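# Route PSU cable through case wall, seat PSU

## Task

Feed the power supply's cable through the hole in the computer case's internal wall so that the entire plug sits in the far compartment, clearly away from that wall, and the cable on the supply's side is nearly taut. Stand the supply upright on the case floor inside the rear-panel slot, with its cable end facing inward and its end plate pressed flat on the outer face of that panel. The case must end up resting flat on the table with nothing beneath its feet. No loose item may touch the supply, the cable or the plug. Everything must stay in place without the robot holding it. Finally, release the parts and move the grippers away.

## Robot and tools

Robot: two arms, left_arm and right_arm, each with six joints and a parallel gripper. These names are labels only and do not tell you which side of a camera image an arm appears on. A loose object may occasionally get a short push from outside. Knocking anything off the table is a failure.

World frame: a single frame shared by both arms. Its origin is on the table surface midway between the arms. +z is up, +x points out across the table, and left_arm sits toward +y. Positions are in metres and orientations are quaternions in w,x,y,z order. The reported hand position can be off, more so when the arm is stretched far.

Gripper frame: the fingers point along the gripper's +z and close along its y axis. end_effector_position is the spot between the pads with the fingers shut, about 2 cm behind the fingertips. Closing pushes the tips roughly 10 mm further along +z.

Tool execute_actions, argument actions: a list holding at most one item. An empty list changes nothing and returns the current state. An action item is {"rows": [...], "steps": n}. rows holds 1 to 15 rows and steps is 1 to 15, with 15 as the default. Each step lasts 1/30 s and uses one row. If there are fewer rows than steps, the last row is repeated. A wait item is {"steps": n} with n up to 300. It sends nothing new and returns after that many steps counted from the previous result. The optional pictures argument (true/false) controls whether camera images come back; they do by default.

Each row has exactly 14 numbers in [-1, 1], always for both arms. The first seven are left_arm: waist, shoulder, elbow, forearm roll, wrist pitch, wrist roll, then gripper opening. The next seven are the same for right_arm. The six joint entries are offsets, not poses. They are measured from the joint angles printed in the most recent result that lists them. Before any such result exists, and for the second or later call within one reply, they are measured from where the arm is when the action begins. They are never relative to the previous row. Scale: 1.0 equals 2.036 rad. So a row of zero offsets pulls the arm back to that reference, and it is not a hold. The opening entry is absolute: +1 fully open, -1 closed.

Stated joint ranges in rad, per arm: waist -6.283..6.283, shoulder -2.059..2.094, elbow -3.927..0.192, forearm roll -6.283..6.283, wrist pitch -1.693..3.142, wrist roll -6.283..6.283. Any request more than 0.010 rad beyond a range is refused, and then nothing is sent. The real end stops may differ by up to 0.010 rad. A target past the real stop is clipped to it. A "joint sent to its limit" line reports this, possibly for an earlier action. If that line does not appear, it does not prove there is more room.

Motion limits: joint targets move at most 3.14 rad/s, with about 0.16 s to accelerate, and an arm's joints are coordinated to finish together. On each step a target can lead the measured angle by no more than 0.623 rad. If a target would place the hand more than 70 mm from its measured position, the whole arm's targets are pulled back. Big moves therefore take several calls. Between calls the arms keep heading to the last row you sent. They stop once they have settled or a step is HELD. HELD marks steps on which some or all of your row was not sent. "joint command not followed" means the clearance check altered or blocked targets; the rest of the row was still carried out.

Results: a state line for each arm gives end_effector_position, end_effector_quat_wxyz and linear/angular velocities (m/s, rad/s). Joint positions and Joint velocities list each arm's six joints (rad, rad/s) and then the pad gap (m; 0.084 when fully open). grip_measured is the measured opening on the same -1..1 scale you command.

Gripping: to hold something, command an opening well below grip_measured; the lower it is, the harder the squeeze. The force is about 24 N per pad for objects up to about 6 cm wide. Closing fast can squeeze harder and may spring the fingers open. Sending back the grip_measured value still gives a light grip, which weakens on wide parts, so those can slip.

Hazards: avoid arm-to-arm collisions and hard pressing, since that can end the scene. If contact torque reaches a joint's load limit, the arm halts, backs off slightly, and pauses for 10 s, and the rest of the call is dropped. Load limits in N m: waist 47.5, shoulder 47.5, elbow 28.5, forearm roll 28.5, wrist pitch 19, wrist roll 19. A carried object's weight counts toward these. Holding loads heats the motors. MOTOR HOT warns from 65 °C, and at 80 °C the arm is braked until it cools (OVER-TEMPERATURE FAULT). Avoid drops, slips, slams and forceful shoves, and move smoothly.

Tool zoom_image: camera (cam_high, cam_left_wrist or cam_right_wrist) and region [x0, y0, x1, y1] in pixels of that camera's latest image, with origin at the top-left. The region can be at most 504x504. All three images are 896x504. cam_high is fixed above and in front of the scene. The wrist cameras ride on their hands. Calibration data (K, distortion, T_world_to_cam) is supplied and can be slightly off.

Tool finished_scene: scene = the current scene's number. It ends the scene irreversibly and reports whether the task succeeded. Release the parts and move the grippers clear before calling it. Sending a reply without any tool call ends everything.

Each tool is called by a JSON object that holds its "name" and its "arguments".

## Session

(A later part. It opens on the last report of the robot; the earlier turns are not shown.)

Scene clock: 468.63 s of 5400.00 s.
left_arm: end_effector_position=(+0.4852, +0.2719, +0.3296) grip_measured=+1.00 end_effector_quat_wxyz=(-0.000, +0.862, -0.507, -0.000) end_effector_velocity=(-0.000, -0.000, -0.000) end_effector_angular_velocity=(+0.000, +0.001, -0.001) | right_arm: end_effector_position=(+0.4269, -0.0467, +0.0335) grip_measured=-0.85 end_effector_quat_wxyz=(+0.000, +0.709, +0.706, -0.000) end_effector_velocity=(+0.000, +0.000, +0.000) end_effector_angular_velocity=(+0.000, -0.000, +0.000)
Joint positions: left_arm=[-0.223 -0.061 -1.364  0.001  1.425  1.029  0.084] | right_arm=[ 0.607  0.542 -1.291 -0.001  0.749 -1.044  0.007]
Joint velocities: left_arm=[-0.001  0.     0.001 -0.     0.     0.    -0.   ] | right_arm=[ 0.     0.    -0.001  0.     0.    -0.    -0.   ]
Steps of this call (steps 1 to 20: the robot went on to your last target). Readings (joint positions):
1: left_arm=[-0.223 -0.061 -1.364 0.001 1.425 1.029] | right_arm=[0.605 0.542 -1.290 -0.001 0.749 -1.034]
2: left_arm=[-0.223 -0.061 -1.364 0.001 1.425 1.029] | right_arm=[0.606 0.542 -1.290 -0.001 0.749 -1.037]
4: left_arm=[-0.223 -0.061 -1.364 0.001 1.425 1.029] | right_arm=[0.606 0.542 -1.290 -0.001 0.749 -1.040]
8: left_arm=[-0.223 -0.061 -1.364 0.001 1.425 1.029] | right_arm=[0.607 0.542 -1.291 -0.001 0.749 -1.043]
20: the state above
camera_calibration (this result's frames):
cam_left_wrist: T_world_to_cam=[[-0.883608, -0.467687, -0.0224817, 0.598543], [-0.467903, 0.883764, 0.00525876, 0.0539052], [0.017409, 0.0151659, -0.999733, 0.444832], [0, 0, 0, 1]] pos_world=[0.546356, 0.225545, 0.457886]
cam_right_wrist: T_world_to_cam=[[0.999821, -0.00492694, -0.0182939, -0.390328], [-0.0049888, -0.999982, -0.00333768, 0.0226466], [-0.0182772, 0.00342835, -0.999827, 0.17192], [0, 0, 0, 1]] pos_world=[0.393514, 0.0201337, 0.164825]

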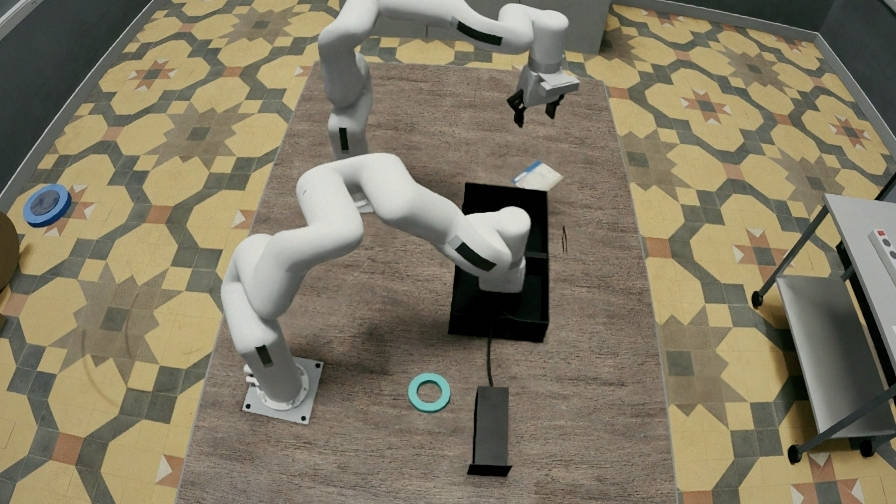

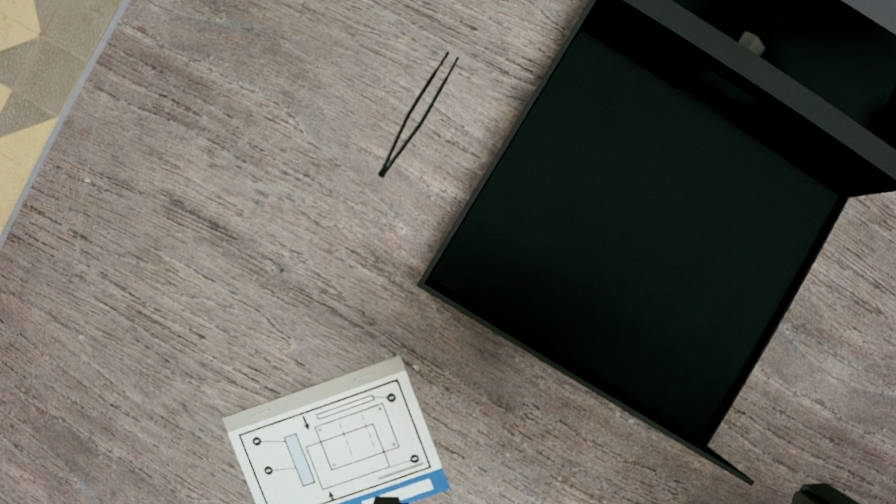

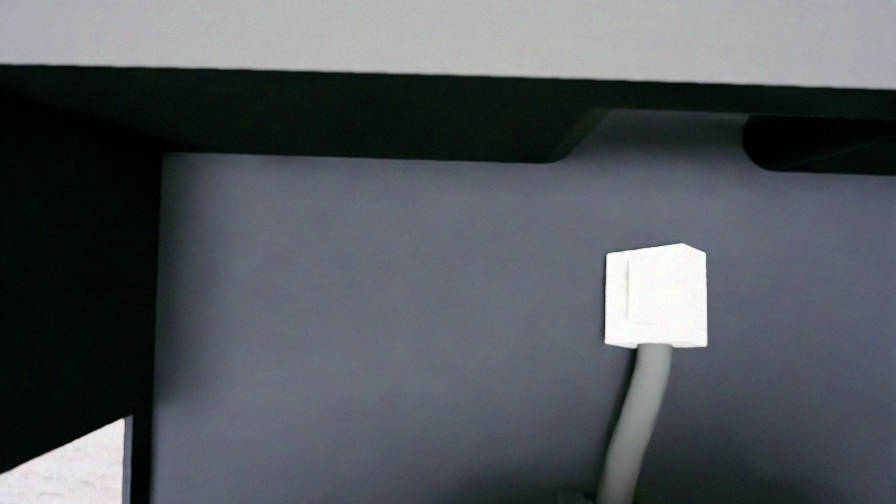

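{"name": "execute_actions", "arguments": {"actions": [{"rows": [[0,0,0,0,0,0,1, 0.0284,0.0322,-0.0543,0,0.0221,0.0284,-1]], "steps": 15}], "pictures": false}}

{"name": "execute_actions", "arguments": {"actions": [{"steps": 20}]}}

Scene clock: 473.23 s of 5400.00 s.
left_arm: end_effector_position=(+0.4852, +0.2719, +0.3296) grip_measured=+1.00 end_effector_quat_wxyz=(-0.000, +0.862, -0.507, -0.000) end_effector_velocity=(-0.000, +0.000, -0.000) end_effector_angular_velocity=(+0.000, +0.000, -0.001) | right_arm: end_effector_position=(+0.4288, -0.0078, +0.0336) grip_measured=-0.85 end_effector_quat_wxyz=(+0.000, +0.709, +0.705, -0.000) end_effector_velocity=(+0.001, +0.006, +0.002) end_effector_angular_velocity=(+0.003, -0.003, -0.001)
Joint positions: left_arm=[-0.223 -0.061 -1.364  0.001  1.425  1.029  0.084] | right_arm=[ 0.663  0.606 -1.399 -0.001  0.793 -0.987  0.007]
Joint velocities: left_arm=[ 0.    -0.     0.     0.     0.     0.001  0.   ] | right_arm=[ 0.007  0.007 -0.018  0.001  0.006  0.008  0.   ]
Steps of this call (steps 1 to 15: the robot went on to your last target; steps 16 to 90: nothing new was sent; then 1.10 s passed at rest; steps 91 to 105: all 15 steps of this action). Readings (joint positions):
91: left_arm=[-0.223 -0.061 -1.364 0.001 1.425 1.029] | right_arm=[0.607 0.542 -1.291 -0.001 0.749 -1.044]
92: left_arm=[-0.223 -0.061 -1.364 0.001 1.425 1.029] | right_arm=[0.608 0.544 -1.294 -0.001 0.751 -1.041]
94: left_arm=[-0.223 -0.061 -1.364 0.001 1.425 1.029] | right_arm=[0.624 0.564 -1.327 -0.001 0.765 -1.024]
98: left_arm=[-0.223 -0.061 -1.364 0.001 1.425 1.029] | right_arm=[0.658 0.597 -1.385 -0.001 0.786 -0.995]
105: the state above

Scene clock: 473.90 s of 5400.00 s.
left_arm: end_effector_position=(+0.4852, +0.2719, +0.3296) grip_measured=+1.00 end_effector_quat_wxyz=(-0.000, +0.862, -0.507, -0.000) end_effector_velocity=(-0.000, -0.000, -0.000) end_effector_angular_velocity=(+0.000, +0.001, -0.002) | right_arm: end_effector_position=(+0.4288, -0.0069, +0.0337) grip_measured=-0.85 end_effector_quat_wxyz=(+0.000, +0.709, +0.706, -0.000) end_effector_velocity=(+0.000, +0.000, +0.000) end_effector_angular_velocity=(+0.000, -0.000, -0.000)
Joint positions: left_arm=[-0.223 -0.061 -1.364  0.001  1.425  1.029  0.084] | right_arm=[ 0.665  0.607 -1.401 -0.001  0.794 -0.986  0.007]
Joint velocities: left_arm=[-0.001 -0.     0.001  0.    -0.     0.002  0.   ] | right_arm=[ 0.    -0.     0.    -0.    -0.     0.001  0.   ]
Steps of this call (steps 1 to 15: the robot went on to your last target; steps 16 to 20: nothing new was sent). Readings (joint positions):
1: left_arm=[-0.223 -0.061 -1.364 0.001 1.425 1.029] | right_arm=[0.664 0.607 -1.400 -0.001 0.794 -0.987]
2: left_arm=[-0.223 -0.061 -1.364 0.001 1.425 1.029] | right_arm=[0.664 0.607 -1.400 -0.001 0.794 -0.986]
4: left_arm=[-0.223 -0.061 -1.364 0.001 1.425 1.029] | right_arm=[0.664 0.607 -1.401 -0.001 0.794 -0.986]
8: left_arm=[-0.223 -0.061 -1.364 0.001 1.425 1.029] | right_arm=[0.664 0.607 -1.401 -0.001 0.794 -0.986]
20: the state above
All arms were judged still, so your last target was given up. Only a new action makes them travel on or press farther. Fingers that are still opening or closing keep moving.
camera_calibration (this result's frames):
cam_left_wrist: T_world_to_cam=[[-0.883608, -0.467687, -0.0224818, 0.598543], [-0.467903, 0.883764, 0.00525876, 0.0539052], [0.0174091, 0.015166, -0.999733, 0.444832], [0, 0, 0, 1]] pos_world=[0.546356, 0.225545, 0.457886]
cam_right_wrist: T_world_to_cam=[[0.999821, -0.00498395, -0.018228, -0.391978], [-0.00504531, -0.999982, -0.00332166, 0.0624176], [-0.0182111, 0.00341303, -0.999828, 0.171952], [0, 0, 0, 1]] pos_world=[0.395354, 0.059876, 0.164985]

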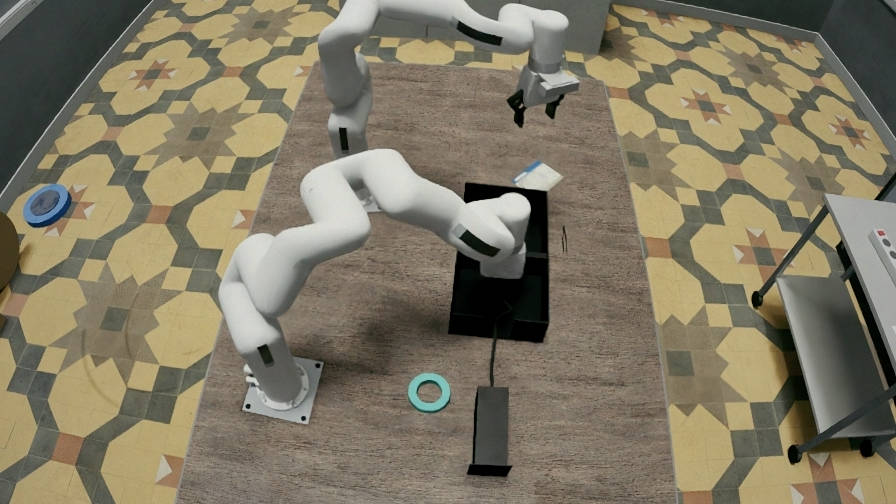

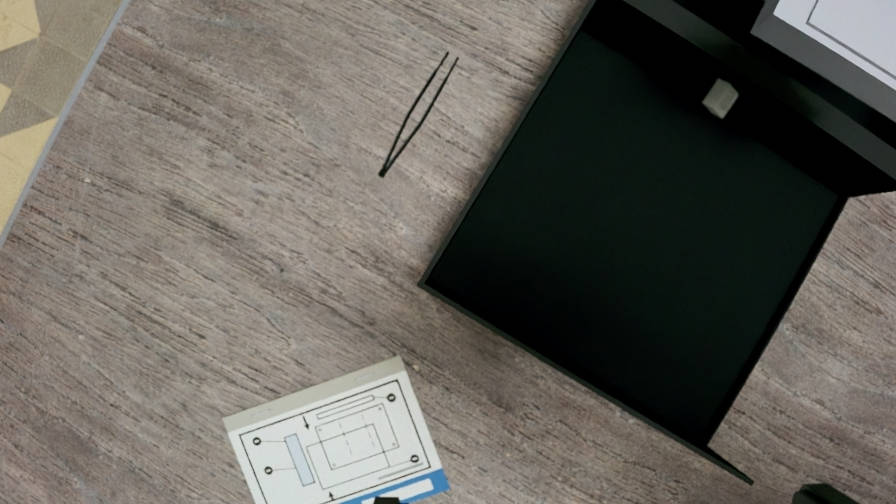

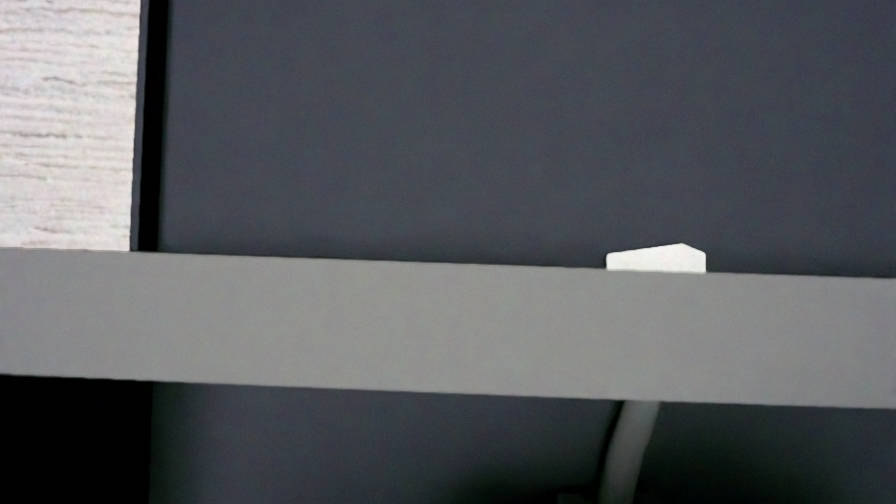

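{"name": "execute_actions", "arguments": {"actions": [{"rows": [[0,0,0,0,0,0,1, 0.0104,0.0126,-0.0212,0,0.0086,0.0104,-1]], "steps": 15}], "pictures": false}}

{"name": "execute_actions", "arguments": {"actions": [{"rows": [[0,0,0,0,0,0,1, 0,0,0,0,0,0,-0.45]], "steps": 15}]}}

Scene clock: 480.03 s of 5400.00 s.
left_arm: end_effector_position=(+0.4852, +0.2719, +0.3296) grip_measured=+1.00 end_effector_quat_wxyz=(-0.000, +0.862, -0.507, -0.000) end_effector_velocity=(-0.000, +0.000, -0.000) end_effector_angular_velocity=(+0.000, +0.001, +0.003) | right_arm: end_effector_position=(+0.4289, +0.0077, +0.0336) grip_measured=-0.85 end_effector_quat_wxyz=(+0.000, +0.709, +0.705, -0.000) end_effector_velocity=(-0.000, +0.002, +0.000) end_effector_angular_velocity=(-0.000, +0.000, -0.001)
Joint positions: left_arm=[-0.223 -0.061 -1.364  0.001  1.425  1.029  0.084] | right_arm=[ 0.685  0.633 -1.444 -0.001  0.811 -0.965  0.007]
Joint velocities: left_arm=[ 0.     0.     0.001  0.     0.    -0.002 -0.   ] | right_arm=[ 0.003  0.003 -0.005 -0.     0.002  0.004 -0.   ]
Steps of this call (steps 1 to 90: nothing new was sent; then 2.63 s passed at rest; steps 91 to 105: all 15 steps of this action). Readings (joint positions):
91: left_arm=[-0.223 -0.061 -1.364 0.001 1.425 1.029] | right_arm=[0.665 0.607 -1.401 -0.001 0.794 -0.986]
92: left_arm=[-0.223 -0.061 -1.364 0.001 1.425 1.029] | right_arm=[0.666 0.609 -1.405 -0.001 0.796 -0.984]
94: left_arm=[-0.223 -0.061 -1.364 0.001 1.425 1.029] | right_arm=[0.674 0.620 -1.422 -0.001 0.802 -0.976]
98: left_arm=[-0.223 -0.061 -1.364 0.001 1.425 1.029] | right_arm=[0.684 0.630 -1.439 -0.001 0.809 -0.968]
105: the state above

Scene clock: 480.53 s of 5400.00 s.
left_arm: end_effector_position=(+0.4852, +0.2719, +0.3296) grip_measured=+1.00 end_effector_quat_wxyz=(-0.000, +0.862, -0.507, -0.000) end_effector_velocity=(-0.000, +0.000, -0.001) end_effector_angular_velocity=(+0.000, +0.002, +0.001) | right_arm: end_effector_position=(+0.4289, +0.0077, +0.0336) grip_measured=-0.47 end_effector_quat_wxyz=(+0.000, +0.709, +0.705, -0.000) end_effector_velocity=(-0.001, -0.001, -0.001) end_effector_angular_velocity=(-0.001, +0.002, -0.001)
Joint positions: left_arm=[-0.223 -0.061 -1.364  0.001  1.425  1.029  0.084] | right_arm=[ 0.685  0.633 -1.444 -0.001  0.811 -0.965  0.024]
Joint velocities: left_arm=[ 0.    -0.     0.001  0.     0.    -0.001 -0.   ] | right_arm=[-0.    -0.     0.002 -0.     0.     0.001  0.   ]
Steps of this call (steps 1 to 15: all 15 steps of this action). Readings (joint positions):
1: left_arm=[-0.223 -0.061 -1.364 0.001 1.425 1.029] | right_arm=[0.685 0.633 -1.444 -0.001 0.811 -0.965]
2: left_arm=[-0.223 -0.061 -1.364 0.001 1.425 1.029] | right_arm=[0.686 0.633 -1.444 -0.001 0.811 -0.965]
4: left_arm=[-0.223 -0.061 -1.364 0.001 1.425 1.029] | right_arm=[0.686 0.633 -1.444 -0.001 0.811 -0.965]
8: left_arm=[-0.223 -0.061 -1.364 0.001 1.425 1.029] | right_arm=[0.686 0.632 -1.444 -0.001 0.811 -0.965]
15: the state above
camera_calibration (this result's frames):
cam_left_wrist: T_world_to_cam=[[-0.883608, -0.467687, -0.0224816, 0.598543], [-0.467903, 0.883764, 0.00525878, 0.0539051], [0.0174089, 0.0151659, -0.999733, 0.444832], [0, 0, 0, 1]] pos_world=[0.546356, 0.225545, 0.457886]
cam_right_wrist: T_world_to_cam=[[0.999821, -0.00511374, -0.0181947, -0.391981], [-0.00517509, -0.999981, -0.00332658, 0.0771554], [-0.0181774, 0.00342014, -0.999829, 0.171798], [0, 0, 0, 1]] pos_world=[0.395434, 0.0745619, 0.164893]

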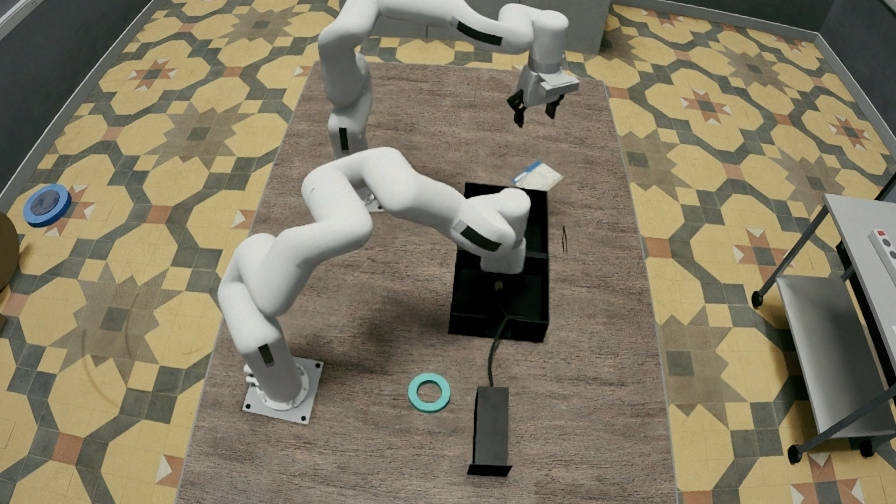

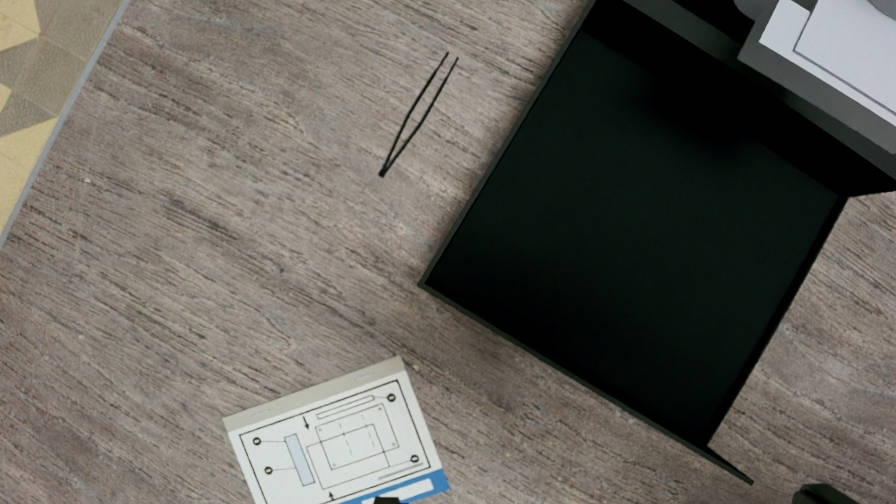

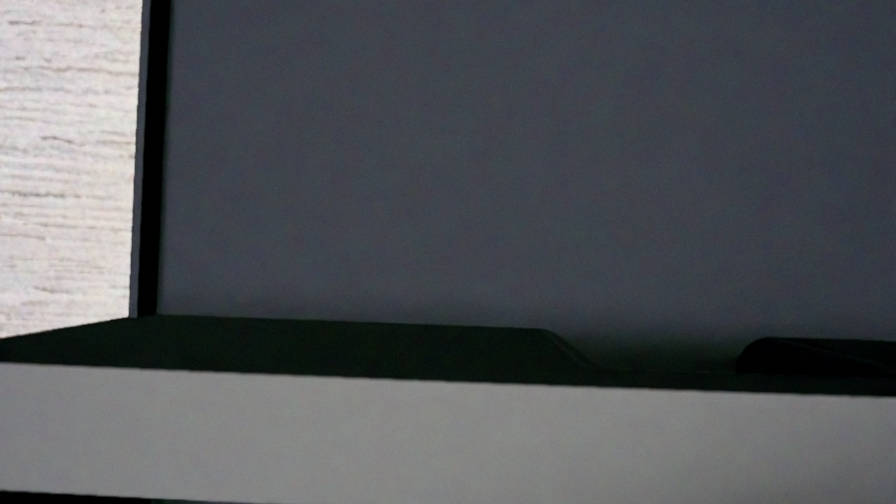

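{"name": "execute_actions", "arguments": {"actions": [{"rows": [[0,0,0,0,0,0,1, -0.07,-0.1415,0.0418,0,0.0992,-0.048,1]], "steps": 15}], "pictures": false}}

{"name": "execute_actions", "arguments": {"actions": [{"steps": 25}]}}

Scene clock: 484.17 s of 5400.00 s.
left_arm: end_effector_position=(+0.4852, +0.2719, +0.3296) grip_measured=+1.00 end_effector_quat_wxyz=(-0.000, +0.862, -0.507, -0.000) end_effector_velocity=(-0.000, -0.000, +0.000) end_effector_angular_velocity=(-0.000, -0.000, +0.000) | right_arm: end_effector_position=(+0.4421, -0.0744, +0.1456) grip_measured=+1.00 end_effector_quat_wxyz=(+0.001, +0.724, +0.690, +0.003) end_effector_velocity=(-0.019, -0.057, +0.052) end_effector_angular_velocity=(-0.021, +0.042, -0.009)
Joint positions: left_arm=[-0.223 -0.061 -1.364  0.001  1.425  1.029  0.084] | right_arm=[ 0.55   0.36  -1.366 -0.001  1.    -1.057  0.084]
Joint velocities: left_arm=[-0.    -0.     0.    -0.     0.    -0.001 -0.   ] | right_arm=[-0.076 -0.169  0.076  0.001  0.139 -0.067 -0.   ]
Steps of this call (steps 1 to 15: the robot went on to your last target; steps 16 to 90: nothing new was sent; then 0.13 s passed at rest; steps 91 to 105: all 15 steps of this action). Readings (joint positions):
91: left_arm=[-0.223 -0.061 -1.364 0.001 1.425 1.029] | right_arm=[0.685 0.633 -1.444 -0.001 0.811 -0.965]
92: left_arm=[-0.223 -0.061 -1.364 0.001 1.425 1.029] | right_arm=[0.684 0.629 -1.442 -0.001 0.815 -0.967]
94: left_arm=[-0.223 -0.061 -1.364 0.001 1.425 1.029] | right_arm=[0.669 0.597 -1.427 -0.001 0.842 -0.979]
98: left_arm=[-0.223 -0.061 -1.364 0.001 1.425 1.029] | right_arm=[0.614 0.489 -1.404 -0.001 0.910 -1.013]
105: the state above

Scene clock: 485.00 s of 5400.00 s.
left_arm: end_effector_position=(+0.4852, +0.2719, +0.3296) grip_measured=+1.00 end_effector_quat_wxyz=(-0.000, +0.862, -0.507, -0.000) end_effector_velocity=(+0.000, +0.000, +0.000) end_effector_angular_velocity=(-0.000, -0.001, -0.000) | right_arm: end_effector_position=(+0.4401, -0.0800, +0.1500) grip_measured=+1.00 end_effector_quat_wxyz=(+0.001, +0.724, +0.689, +0.000) end_effector_velocity=(+0.000, +0.000, +0.001) end_effector_angular_velocity=(+0.000, -0.001, -0.001)
Joint positions: left_arm=[-0.223 -0.061 -1.364  0.001  1.425  1.029  0.084] | right_arm=[ 0.543  0.345 -1.359 -0.001  1.013 -1.063  0.084]
Joint velocities: left_arm=[ 0.     0.     0.    -0.    -0.001  0.    -0.   ] | right_arm=[-0.    -0.001 -0.001 -0.     0.     0.001 -0.   ]
Steps of this call (steps 1 to 25: the robot went on to your last target). Readings (joint positions):
1: left_arm=[-0.223 -0.061 -1.364 0.001 1.425 1.029] | right_arm=[0.548 0.356 -1.364 -0.001 1.004 -1.058]
2: left_arm=[-0.223 -0.061 -1.364 0.001 1.425 1.029] | right_arm=[0.547 0.353 -1.361 -0.001 1.007 -1.060]
4: left_arm=[-0.223 -0.061 -1.364 0.001 1.425 1.029] | right_arm=[0.546 0.350 -1.359 -0.001 1.010 -1.061]
8: left_arm=[-0.223 -0.061 -1.364 0.001 1.425 1.029] | right_arm=[0.544 0.347 -1.358 -0.001 1.012 -1.062]
25: the state above
camera_calibration (this result's frames):
cam_left_wrist: T_world_to_cam=[[-0.883608, -0.467687, -0.0224814, 0.598543], [-0.467903, 0.883764, 0.00525873, 0.0539051], [0.0174088, 0.0151658, -0.999733, 0.444832], [0, 0, 0, 1]] pos_world=[0.546356, 0.225545, 0.457886]
cam_right_wrist: T_world_to_cam=[[0.998596, -0.0500328, -0.0173756, -0.404736], [-0.0501028, -0.998738, -0.00361901, 0.00977218], [-0.0171726, 0.0044845, -0.999842, 0.288363], [0, 0, 0, 1]] pos_world=[0.40961, -0.0117834, 0.28132]

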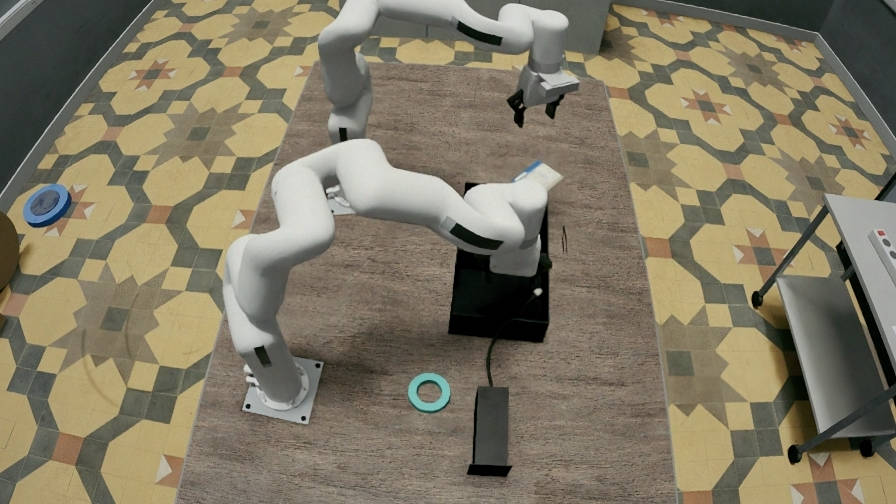

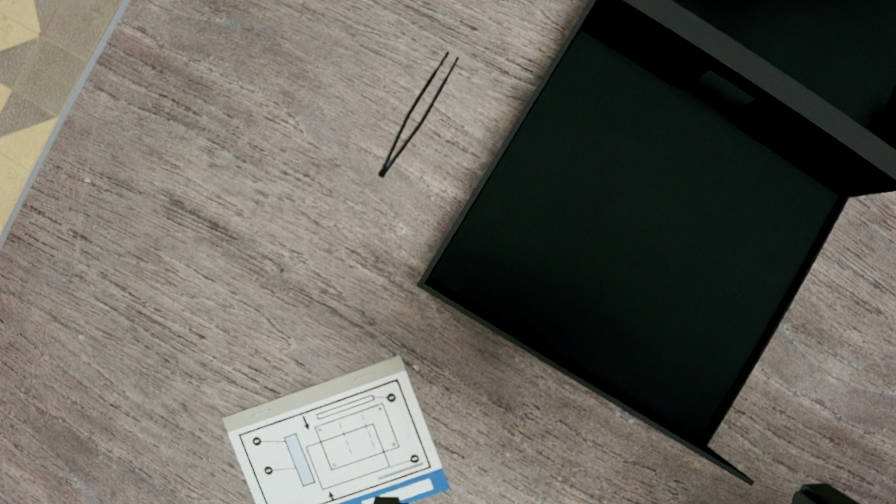

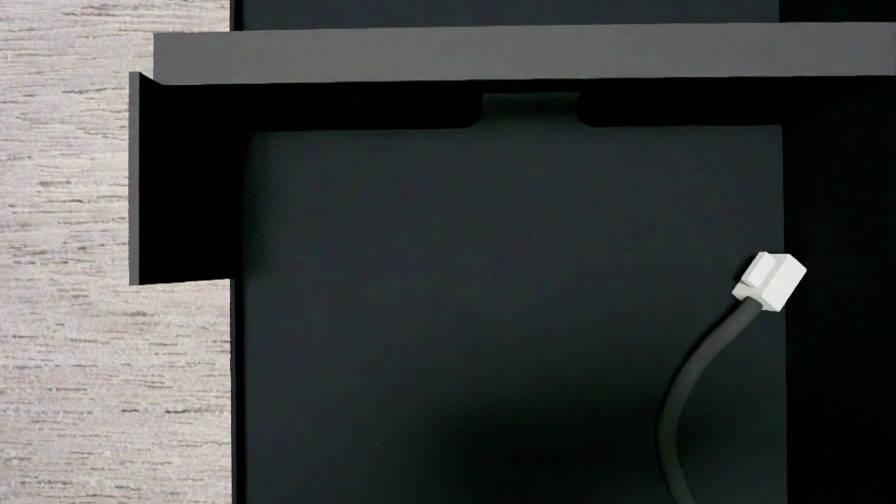

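{"name": "execute_actions", "arguments": {"actions": [{"rows": [[0,0,0,0,0,0,1, -0.1106,-0.0578,-0.0628,0,0.1211,-0.118,1]], "steps": 15}], "pictures": false}}

{"name": "execute_actions", "arguments": {"actions": [{"steps": 25}]}}

Scene clock: 490.50 s of 5400.00 s.
left_arm: end_effector_position=(+0.4852, +0.2719, +0.3296) grip_measured=+1.00 end_effector_quat_wxyz=(-0.000, +0.862, -0.507, -0.000) end_effector_velocity=(-0.000, -0.000, -0.000) end_effector_angular_velocity=(+0.000, +0.000, +0.000) | right_arm: end_effector_position=(+0.4708, -0.1924, +0.2447) grip_measured=+1.00 end_effector_quat_wxyz=(+0.002, +0.721, +0.693, +0.002) end_effector_velocity=(-0.001, -0.083, +0.066) end_effector_angular_velocity=(-0.004, +0.022, +0.032)
Joint positions: left_arm=[-0.223 -0.061 -1.364  0.001  1.425  1.029  0.084] | right_arm=[ 0.331  0.233 -1.48  -0.001  1.241 -1.286  0.084]
Joint velocities: left_arm=[-0.     0.     0.001  0.    -0.    -0.001 -0.   ] | right_arm=[-0.148 -0.082 -0.084  0.003  0.188 -0.181 -0.   ]
Steps of this call (steps 1 to 15: the robot went on to your last target; steps 16 to 90: nothing new was sent; then 2.00 s passed at rest; steps 91 to 105: all 15 steps of this action). Readings (joint positions):
91: left_arm=[-0.223 -0.061 -1.364 0.001 1.425 1.029] | right_arm=[0.543 0.345 -1.359 -0.001 1.013 -1.063]
92: left_arm=[-0.223 -0.061 -1.364 0.001 1.425 1.029] | right_arm=[0.540 0.343 -1.360 -0.001 1.018 -1.067]
94: left_arm=[-0.223 -0.061 -1.364 0.001 1.425 1.029] | right_arm=[0.513 0.330 -1.374 -0.001 1.052 -1.100]
98: left_arm=[-0.223 -0.061 -1.364 0.001 1.425 1.029] | right_arm=[0.434 0.287 -1.422 -0.001 1.131 -1.179]
105: the state above

Scene clock: 491.33 s of 5400.00 s.
left_arm: end_effector_position=(+0.4852, +0.2719, +0.3296) grip_measured=+1.00 end_effector_quat_wxyz=(-0.000, +0.862, -0.507, -0.000) end_effector_velocity=(+0.000, -0.000, +0.000) end_effector_angular_velocity=(-0.000, -0.001, -0.000) | right_arm: end_effector_position=(+0.4700, -0.2001, +0.2495) grip_measured=+1.00 end_effector_quat_wxyz=(+0.000, +0.719, +0.695, -0.000) end_effector_velocity=(+0.000, -0.000, +0.001) end_effector_angular_velocity=(+0.000, -0.001, +0.000)
Joint positions: left_arm=[-0.223 -0.061 -1.364  0.001  1.425  1.029  0.084] | right_arm=[ 0.318  0.227 -1.486 -0.001  1.26  -1.303  0.084]
Joint velocities: left_arm=[-0.    -0.    -0.001  0.     0.     0.    -0.   ] | right_arm=[-0.     0.    -0.002  0.     0.    -0.001  0.   ]
Steps of this call (steps 1 to 25: the robot went on to your last target). Readings (joint positions):
1: left_arm=[-0.223 -0.061 -1.364 0.001 1.425 1.029] | right_arm=[0.328 0.231 -1.482 -0.001 1.247 -1.291]
2: left_arm=[-0.223 -0.061 -1.364 0.001 1.425 1.029] | right_arm=[0.325 0.230 -1.483 -0.001 1.251 -1.294]
4: left_arm=[-0.223 -0.061 -1.364 0.001 1.425 1.029] | right_arm=[0.322 0.230 -1.483 -0.001 1.255 -1.299]
8: left_arm=[-0.223 -0.061 -1.364 0.001 1.425 1.029] | right_arm=[0.320 0.228 -1.485 -0.001 1.259 -1.302]
25: the state above
camera_calibration (this result's frames):
cam_left_wrist: T_world_to_cam=[[-0.883608, -0.467687, -0.0224814, 0.598543], [-0.467903, 0.883764, 0.00525876, 0.053905], [0.0174088, 0.0151658, -0.999733, 0.444832], [0, 0, 0, 1]] pos_world=[0.546356, 0.225545, 0.457886]
cam_right_wrist: T_world_to_cam=[[0.999207, -0.0352263, -0.0185409, -0.43592], [-0.0352867, -0.999373, -0.00293695, -0.115619], [-0.0184258, 0.00358887, -0.999824, 0.389242], [0, 0, 0, 1]] pos_world=[0.438666, -0.1323, 0.380751]

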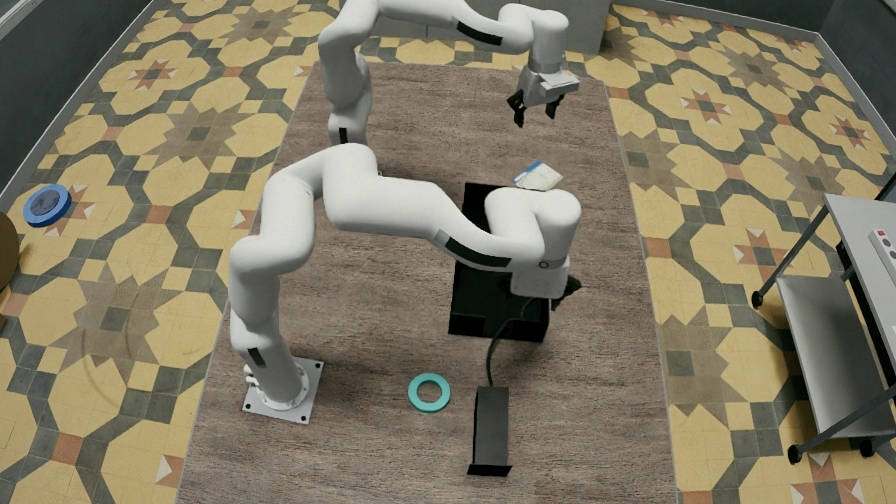

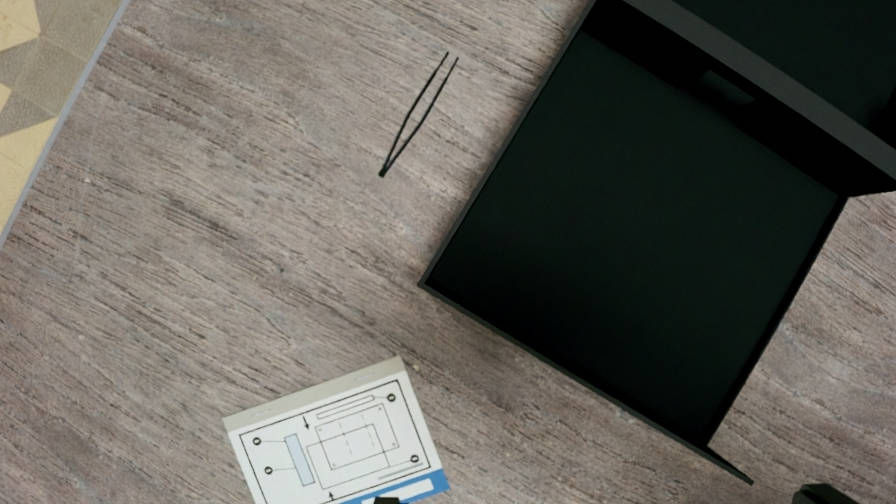

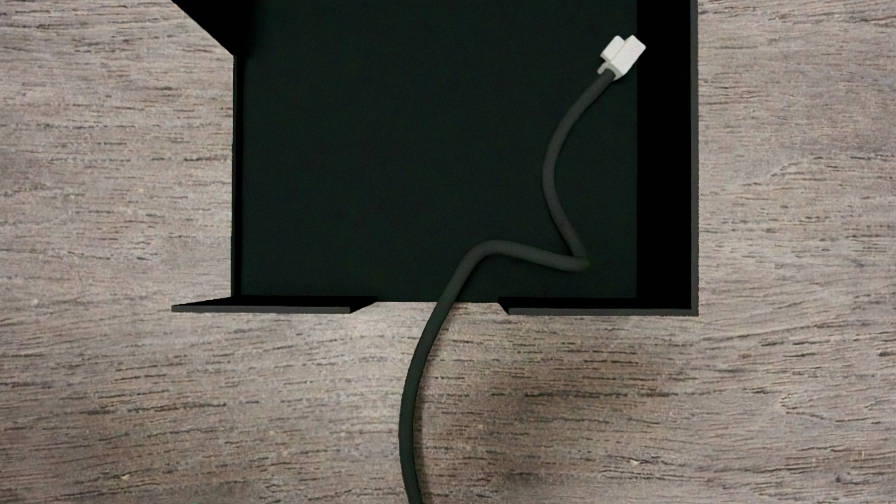

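{"name": "execute_actions", "arguments": {"actions": [{"rows": [[0,0,0,0,0,0,1, 0.0822,0.1399,-0.0158,0,-0.1247,0.0331,-0.3]], "steps": 15}], "pictures": false}}

{"name": "execute_actions", "arguments": {"actions": [{"steps": 25}]}}

Scene clock: 512.20 s of 5400.00 s.
left_arm: end_effector_position=(+0.4852, +0.2719, +0.3296) grip_measured=+1.00 end_effector_quat_wxyz=(-0.000, +0.862, -0.507, -0.000) end_effector_velocity=(+0.000, +0.000, +0.000) end_effector_angular_velocity=(-0.000, -0.000, -0.001) | right_arm: end_effector_position=(+0.4875, -0.1031, +0.1293) grip_measured=-0.32 end_effector_quat_wxyz=(-0.001, +0.686, +0.727, -0.003) end_effector_velocity=(-0.016, +0.100, -0.151) end_effector_angular_velocity=(-0.017, +0.041, +0.101)
Joint positions: left_arm=[-0.223 -0.061 -1.364  0.001  1.425  1.029  0.084] | right_arm=[ 0.472  0.489 -1.513 -0.001  1.03  -1.242  0.03 ]
Joint velocities: left_arm=[ 0.     0.    -0.    -0.    -0.     0.002 -0.   ] | right_arm=[ 0.167  0.292 -0.007  0.    -0.24   0.066 -0.   ]
Steps of this call (steps 1 to 15: the robot went on to your last target; steps 16 to 90: nothing new was sent; then 17.37 s passed at rest; steps 91 to 105: all 15 steps of this action). Readings (joint positions):
91: left_arm=[-0.223 -0.061 -1.364 0.001 1.425 1.029] | right_arm=[0.318 0.227 -1.487 -0.001 1.259 -1.303]
92: left_arm=[-0.223 -0.061 -1.364 0.001 1.425 1.029] | right_arm=[0.320 0.230 -1.488 -0.001 1.256 -1.302]
94: left_arm=[-0.223 -0.061 -1.364 0.001 1.425 1.029] | right_arm=[0.338 0.261 -1.496 -0.002 1.223 -1.294]
98: left_arm=[-0.223 -0.061 -1.364 0.001 1.425 1.029] | right_arm=[0.393 0.356 -1.499 -0.001 1.146 -1.273]
105: the state above

Scene clock: 513.03 s of 5400.00 s.
left_arm: end_effector_position=(+0.4852, +0.2719, +0.3296) grip_measured=+1.00 end_effector_quat_wxyz=(-0.000, +0.862, -0.507, -0.000) end_effector_velocity=(-0.000, +0.000, +0.000) end_effector_angular_velocity=(-0.000, -0.000, +0.001) | right_arm: end_effector_position=(+0.4891, -0.0941, +0.1199) grip_measured=-0.32 end_effector_quat_wxyz=(+0.001, +0.684, +0.730, +0.000) end_effector_velocity=(+0.000, +0.000, +0.000) end_effector_angular_velocity=(+0.000, -0.001, +0.000)
Joint positions: left_arm=[-0.223 -0.061 -1.364  0.001  1.425  1.029  0.084] | right_arm=[ 0.485  0.512 -1.519 -0.001  1.006 -1.236  0.03 ]
Joint velocities: left_arm=[ 0. -0. -0. -0.  0. -0.  0.] | right_arm=[ 0.     0.    -0.001 -0.    -0.     0.     0.   ]
Steps of this call (steps 1 to 25: the robot went on to your last target). Readings (joint positions):
1: left_arm=[-0.223 -0.061 -1.364 0.001 1.425 1.029] | right_arm=[0.476 0.496 -1.513 -0.001 1.023 -1.240]
2: left_arm=[-0.223 -0.061 -1.364 0.001 1.425 1.029] | right_arm=[0.479 0.501 -1.515 -0.001 1.018 -1.239]
4: left_arm=[-0.223 -0.061 -1.364 0.001 1.425 1.029] | right_arm=[0.481 0.505 -1.518 -0.001 1.012 -1.237]
8: left_arm=[-0.223 -0.061 -1.364 0.001 1.425 1.029] | right_arm=[0.484 0.509 -1.520 -0.001 1.007 -1.236]
25: the state above
camera_calibration (this result's frames):
cam_left_wrist: T_world_to_cam=[[-0.883608, -0.467687, -0.0224814, 0.598543], [-0.467903, 0.883764, 0.00525861, 0.0539052], [0.0174089, 0.0151657, -0.999733, 0.444832], [0, 0, 0, 1]] pos_world=[0.546356, 0.225545, 0.457886]
cam_right_wrist: T_world_to_cam=[[0.997742, 0.0649026, -0.0172584, -0.443659], [0.0648516, -0.997889, -0.00350078, -0.0580959], [-0.0174492, 0.00237364, -0.999845, 0.25904], [0, 0, 0, 1]] pos_world=[0.450945, -0.0297935, 0.251139]

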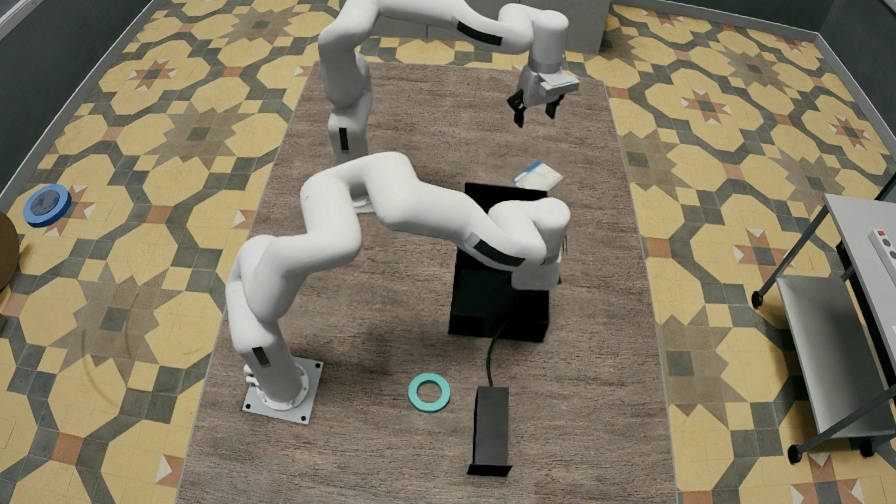

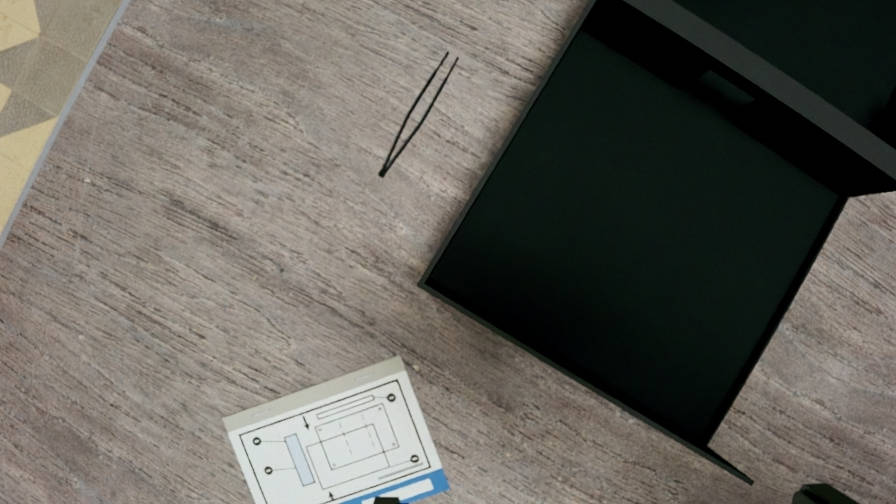

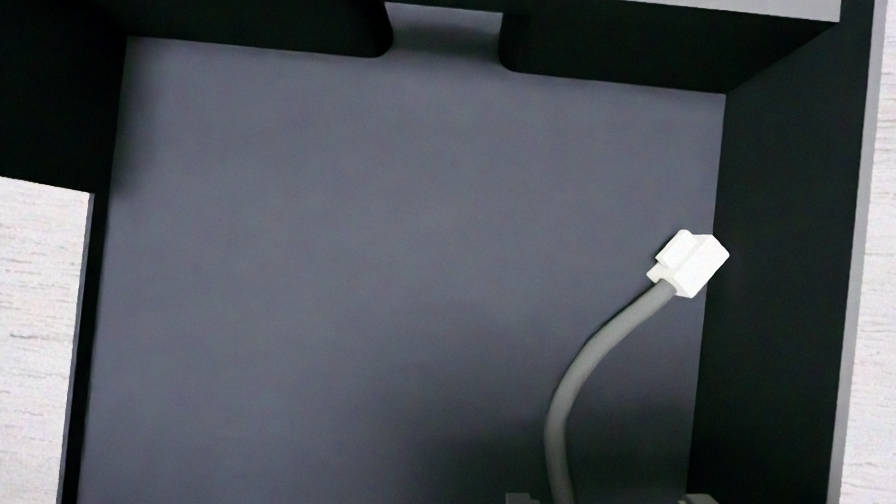

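{"name": "execute_actions", "arguments": {"actions": [{"rows": [[0,0,0,0,0,0,1, 0,0.0682,0.0275,0,-0.0952,0,-0.3]], "steps": 15}], "pictures": false}}

{"name": "execute_actions", "arguments": {"actions": [{"steps": 20}], "pictures": false}}

{"name": "execute_actions", "arguments": {"actions": [{"rows": [[0,0,0,0,0,0,1, 0,0,0,0,0,0,-0.65],[0,0,0,0,0,0,1, 0,0,0,0,0,0,-0.65],[0,0,0,0,0,0,1, 0,0,0,0,0,0,-0.65],[0,0,0,0,0,0,1, 0,0,0,0,0,0,-0.65],[0,0,0,0,0,0,1, 0,0,0,0,0,0,-0.65],[0,0,0,0,0,0,1, 0,0,0,0,0,0,-1]], "steps": 15}]}}

Scene clock: 517.10 s of 5400.00 s.
left_arm: end_effector_position=(+0.4852, +0.2719, +0.3296) grip_measured=+1.00 end_effector_quat_wxyz=(-0.000, +0.862, -0.507, -0.000) end_effector_velocity=(+0.000, -0.000, +0.000) end_effector_angular_velocity=(-0.000, -0.000, -0.002) | right_arm: end_effector_position=(+0.4965, -0.0926, +0.0429) grip_measured=-0.32 end_effector_quat_wxyz=(+0.006, +0.685, +0.729, +0.011) end_effector_velocity=(+0.003, +0.004, -0.005) end_effector_angular_velocity=(+0.011, -0.023, +0.004)
Joint positions: left_arm=[-0.223 -0.061 -1.364  0.001  1.425  1.029  0.084] | right_arm=[ 0.483  0.636 -1.474 -0.002  0.813 -1.235  0.03 ]
Joint velocities: left_arm=[-0.001  0.    -0.001 -0.     0.     0.001 -0.   ] | right_arm=[ 0.003  0.006  0.014  0.001 -0.045 -0.001 -0.   ]
Steps of this call (steps 1 to 15: the robot went on to your last target; steps 16 to 90: nothing new was sent; then 0.57 s passed at rest; steps 91 to 105: all 15 steps of this action). Readings (joint positions):
91: left_arm=[-0.223 -0.061 -1.364 0.001 1.425 1.029] | right_arm=[0.485 0.512 -1.519 -0.001 1.006 -1.236]
92: left_arm=[-0.223 -0.061 -1.364 0.001 1.425 1.029] | right_arm=[0.485 0.514 -1.518 -0.001 1.001 -1.236]
94: left_arm=[-0.223 -0.061 -1.364 0.001 1.425 1.029] | right_arm=[0.485 0.536 -1.513 -0.001 0.961 -1.236]
98: left_arm=[-0.223 -0.061 -1.364 0.001 1.425 1.029] | right_arm=[0.485 0.618 -1.473 -0.001 0.863 -1.236]
105: the state above

Scene clock: 517.77 s of 5400.00 s.
left_arm: end_effector_position=(+0.4852, +0.2719, +0.3296) grip_measured=+1.00 end_effector_quat_wxyz=(-0.000, +0.862, -0.507, -0.000) end_effector_velocity=(+0.000, -0.000, -0.000) end_effector_angular_velocity=(-0.000, +0.000, +0.002) | right_arm: end_effector_position=(+0.4955, -0.0917, +0.0426) grip_measured=-0.32 end_effector_quat_wxyz=(+0.005, +0.684, +0.730, +0.011) end_effector_velocity=(+0.000, +0.000, +0.001) end_effector_angular_velocity=(+0.000, -0.001, -0.000)
Joint positions: left_arm=[-0.223 -0.061 -1.364  0.001  1.425  1.029  0.084] | right_arm=[ 0.485  0.635 -1.471 -0.001  0.812 -1.235  0.03 ]
Joint velocities: left_arm=[-0.     0.     0.    -0.    -0.    -0.002 -0.   ] | right_arm=[ 0.001 -0.001  0.    -0.    -0.     0.001 -0.   ]
Steps of this call (steps 1 to 15: the robot went on to your last target; steps 16 to 20: nothing new was sent). Readings (joint positions):
1: left_arm=[-0.223 -0.061 -1.364 0.001 1.425 1.029] | right_arm=[0.483 0.636 -1.474 -0.002 0.812 -1.235]
2: left_arm=[-0.223 -0.061 -1.364 0.001 1.425 1.029] | right_arm=[0.483 0.636 -1.473 -0.002 0.812 -1.235]
4: left_arm=[-0.223 -0.061 -1.364 0.001 1.425 1.029] | right_arm=[0.483 0.636 -1.473 -0.002 0.812 -1.235]
8: left_arm=[-0.223 -0.061 -1.364 0.001 1.425 1.029] | right_arm=[0.484 0.635 -1.472 -0.001 0.812 -1.235]
20: the state above
All arms were judged still, so your last target was given up. Only a new action makes them travel on or press farther. Fingers that are still opening or closing keep moving.

Scene clock: 518.27 s of 5400.00 s.
left_arm: end_effector_position=(+0.4852, +0.2719, +0.3296) grip_measured=+1.00 end_effector_quat_wxyz=(-0.000, +0.862, -0.507, -0.000) end_effector_velocity=(-0.000, -0.000, -0.001) end_effector_angular_velocity=(+0.000, +0.002, -0.002) | right_arm: end_effector_position=(+0.4997, -0.0903, +0.0460) grip_measured=-1.00 end_effector_quat_wxyz=(+0.008, +0.684, +0.729, +0.016) end_effector_velocity=(+0.000, +0.000, +0.000) end_effector_angular_velocity=(+0.001, -0.000, -0.000)
Joint positions: left_arm=[-0.223 -0.061 -1.364  0.001  1.425  1.029  0.084] | right_arm=[ 0.484  0.635 -1.479 -0.001  0.808 -1.235  0.   ]
Joint velocities: left_arm=[-0.001 -0.     0.001 -0.     0.     0.002 -0.   ] | right_arm=[ 0.001 -0.    -0.001  0.001  0.     0.     0.   ]
Steps of this call (steps 1 to 15: all 15 steps of this action). Readings (joint positions):
1: left_arm=[-0.223 -0.061 -1.364 0.001 1.425 1.029] | right_arm=[0.485 0.635 -1.472 -0.001 0.811 -1.235]
2: left_arm=[-0.223 -0.061 -1.364 0.001 1.425 1.029] | right_arm=[0.484 0.634 -1.473 -0.001 0.811 -1.235]
4: left_arm=[-0.223 -0.061 -1.364 0.001 1.425 1.029] | right_arm=[0.485 0.633 -1.474 -0.001 0.810 -1.236]
8: left_arm=[-0.223 -0.061 -1.364 0.001 1.425 1.029] | right_arm=[0.484 0.635 -1.478 -0.002 0.807 -1.236]
15: the state above
camera_calibration (this result's frames):
cam_left_wrist: T_world_to_cam=[[-0.883608, -0.467687, -0.0224812, 0.598543], [-0.467903, 0.883764, 0.00525872, 0.0539052], [0.0174087, 0.0151657, -0.999733, 0.444832], [0, 0, 0, 1]] pos_world=[0.546356, 0.225545, 0.457886]
cam_right_wrist: T_world_to_cam=[[0.997837, 0.0637624, 0.0160087, -0.457448], [0.0640039, -0.997836, -0.0150505, -0.0543475], [0.0150144, 0.0160425, -0.999759, 0.170342], [0, 0, 0, 1]] pos_world=[0.457379, -0.0277947, 0.176806]

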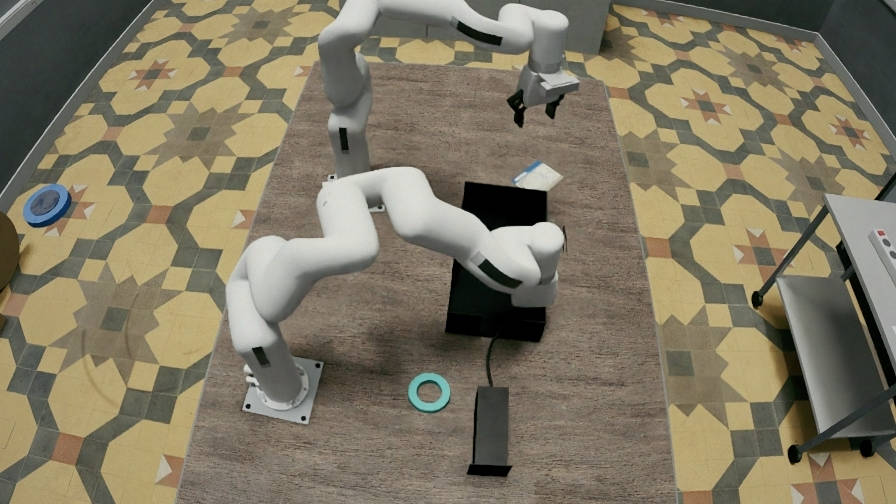

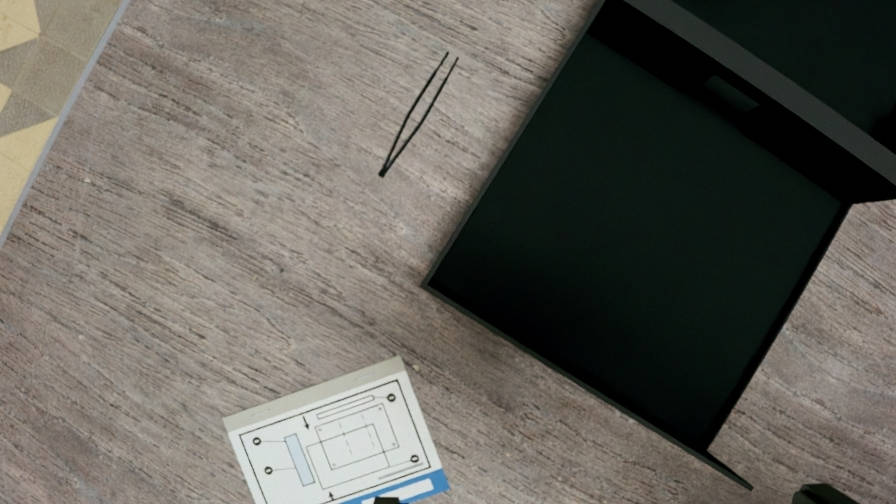

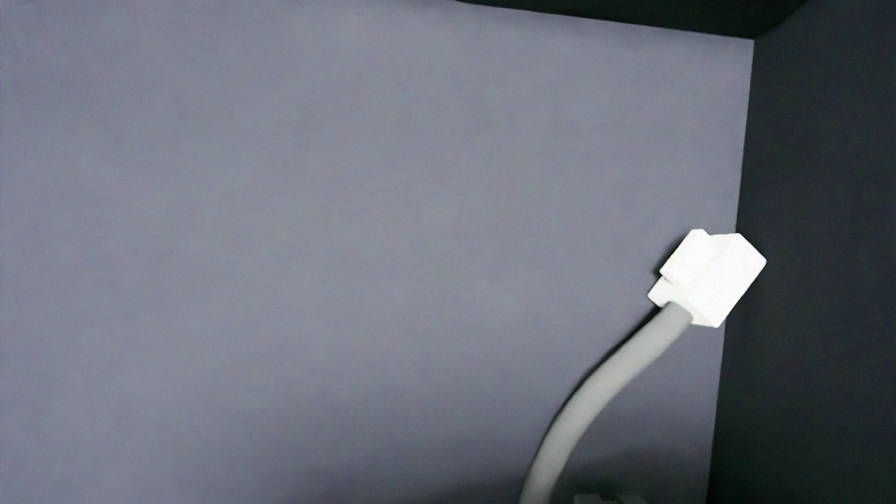

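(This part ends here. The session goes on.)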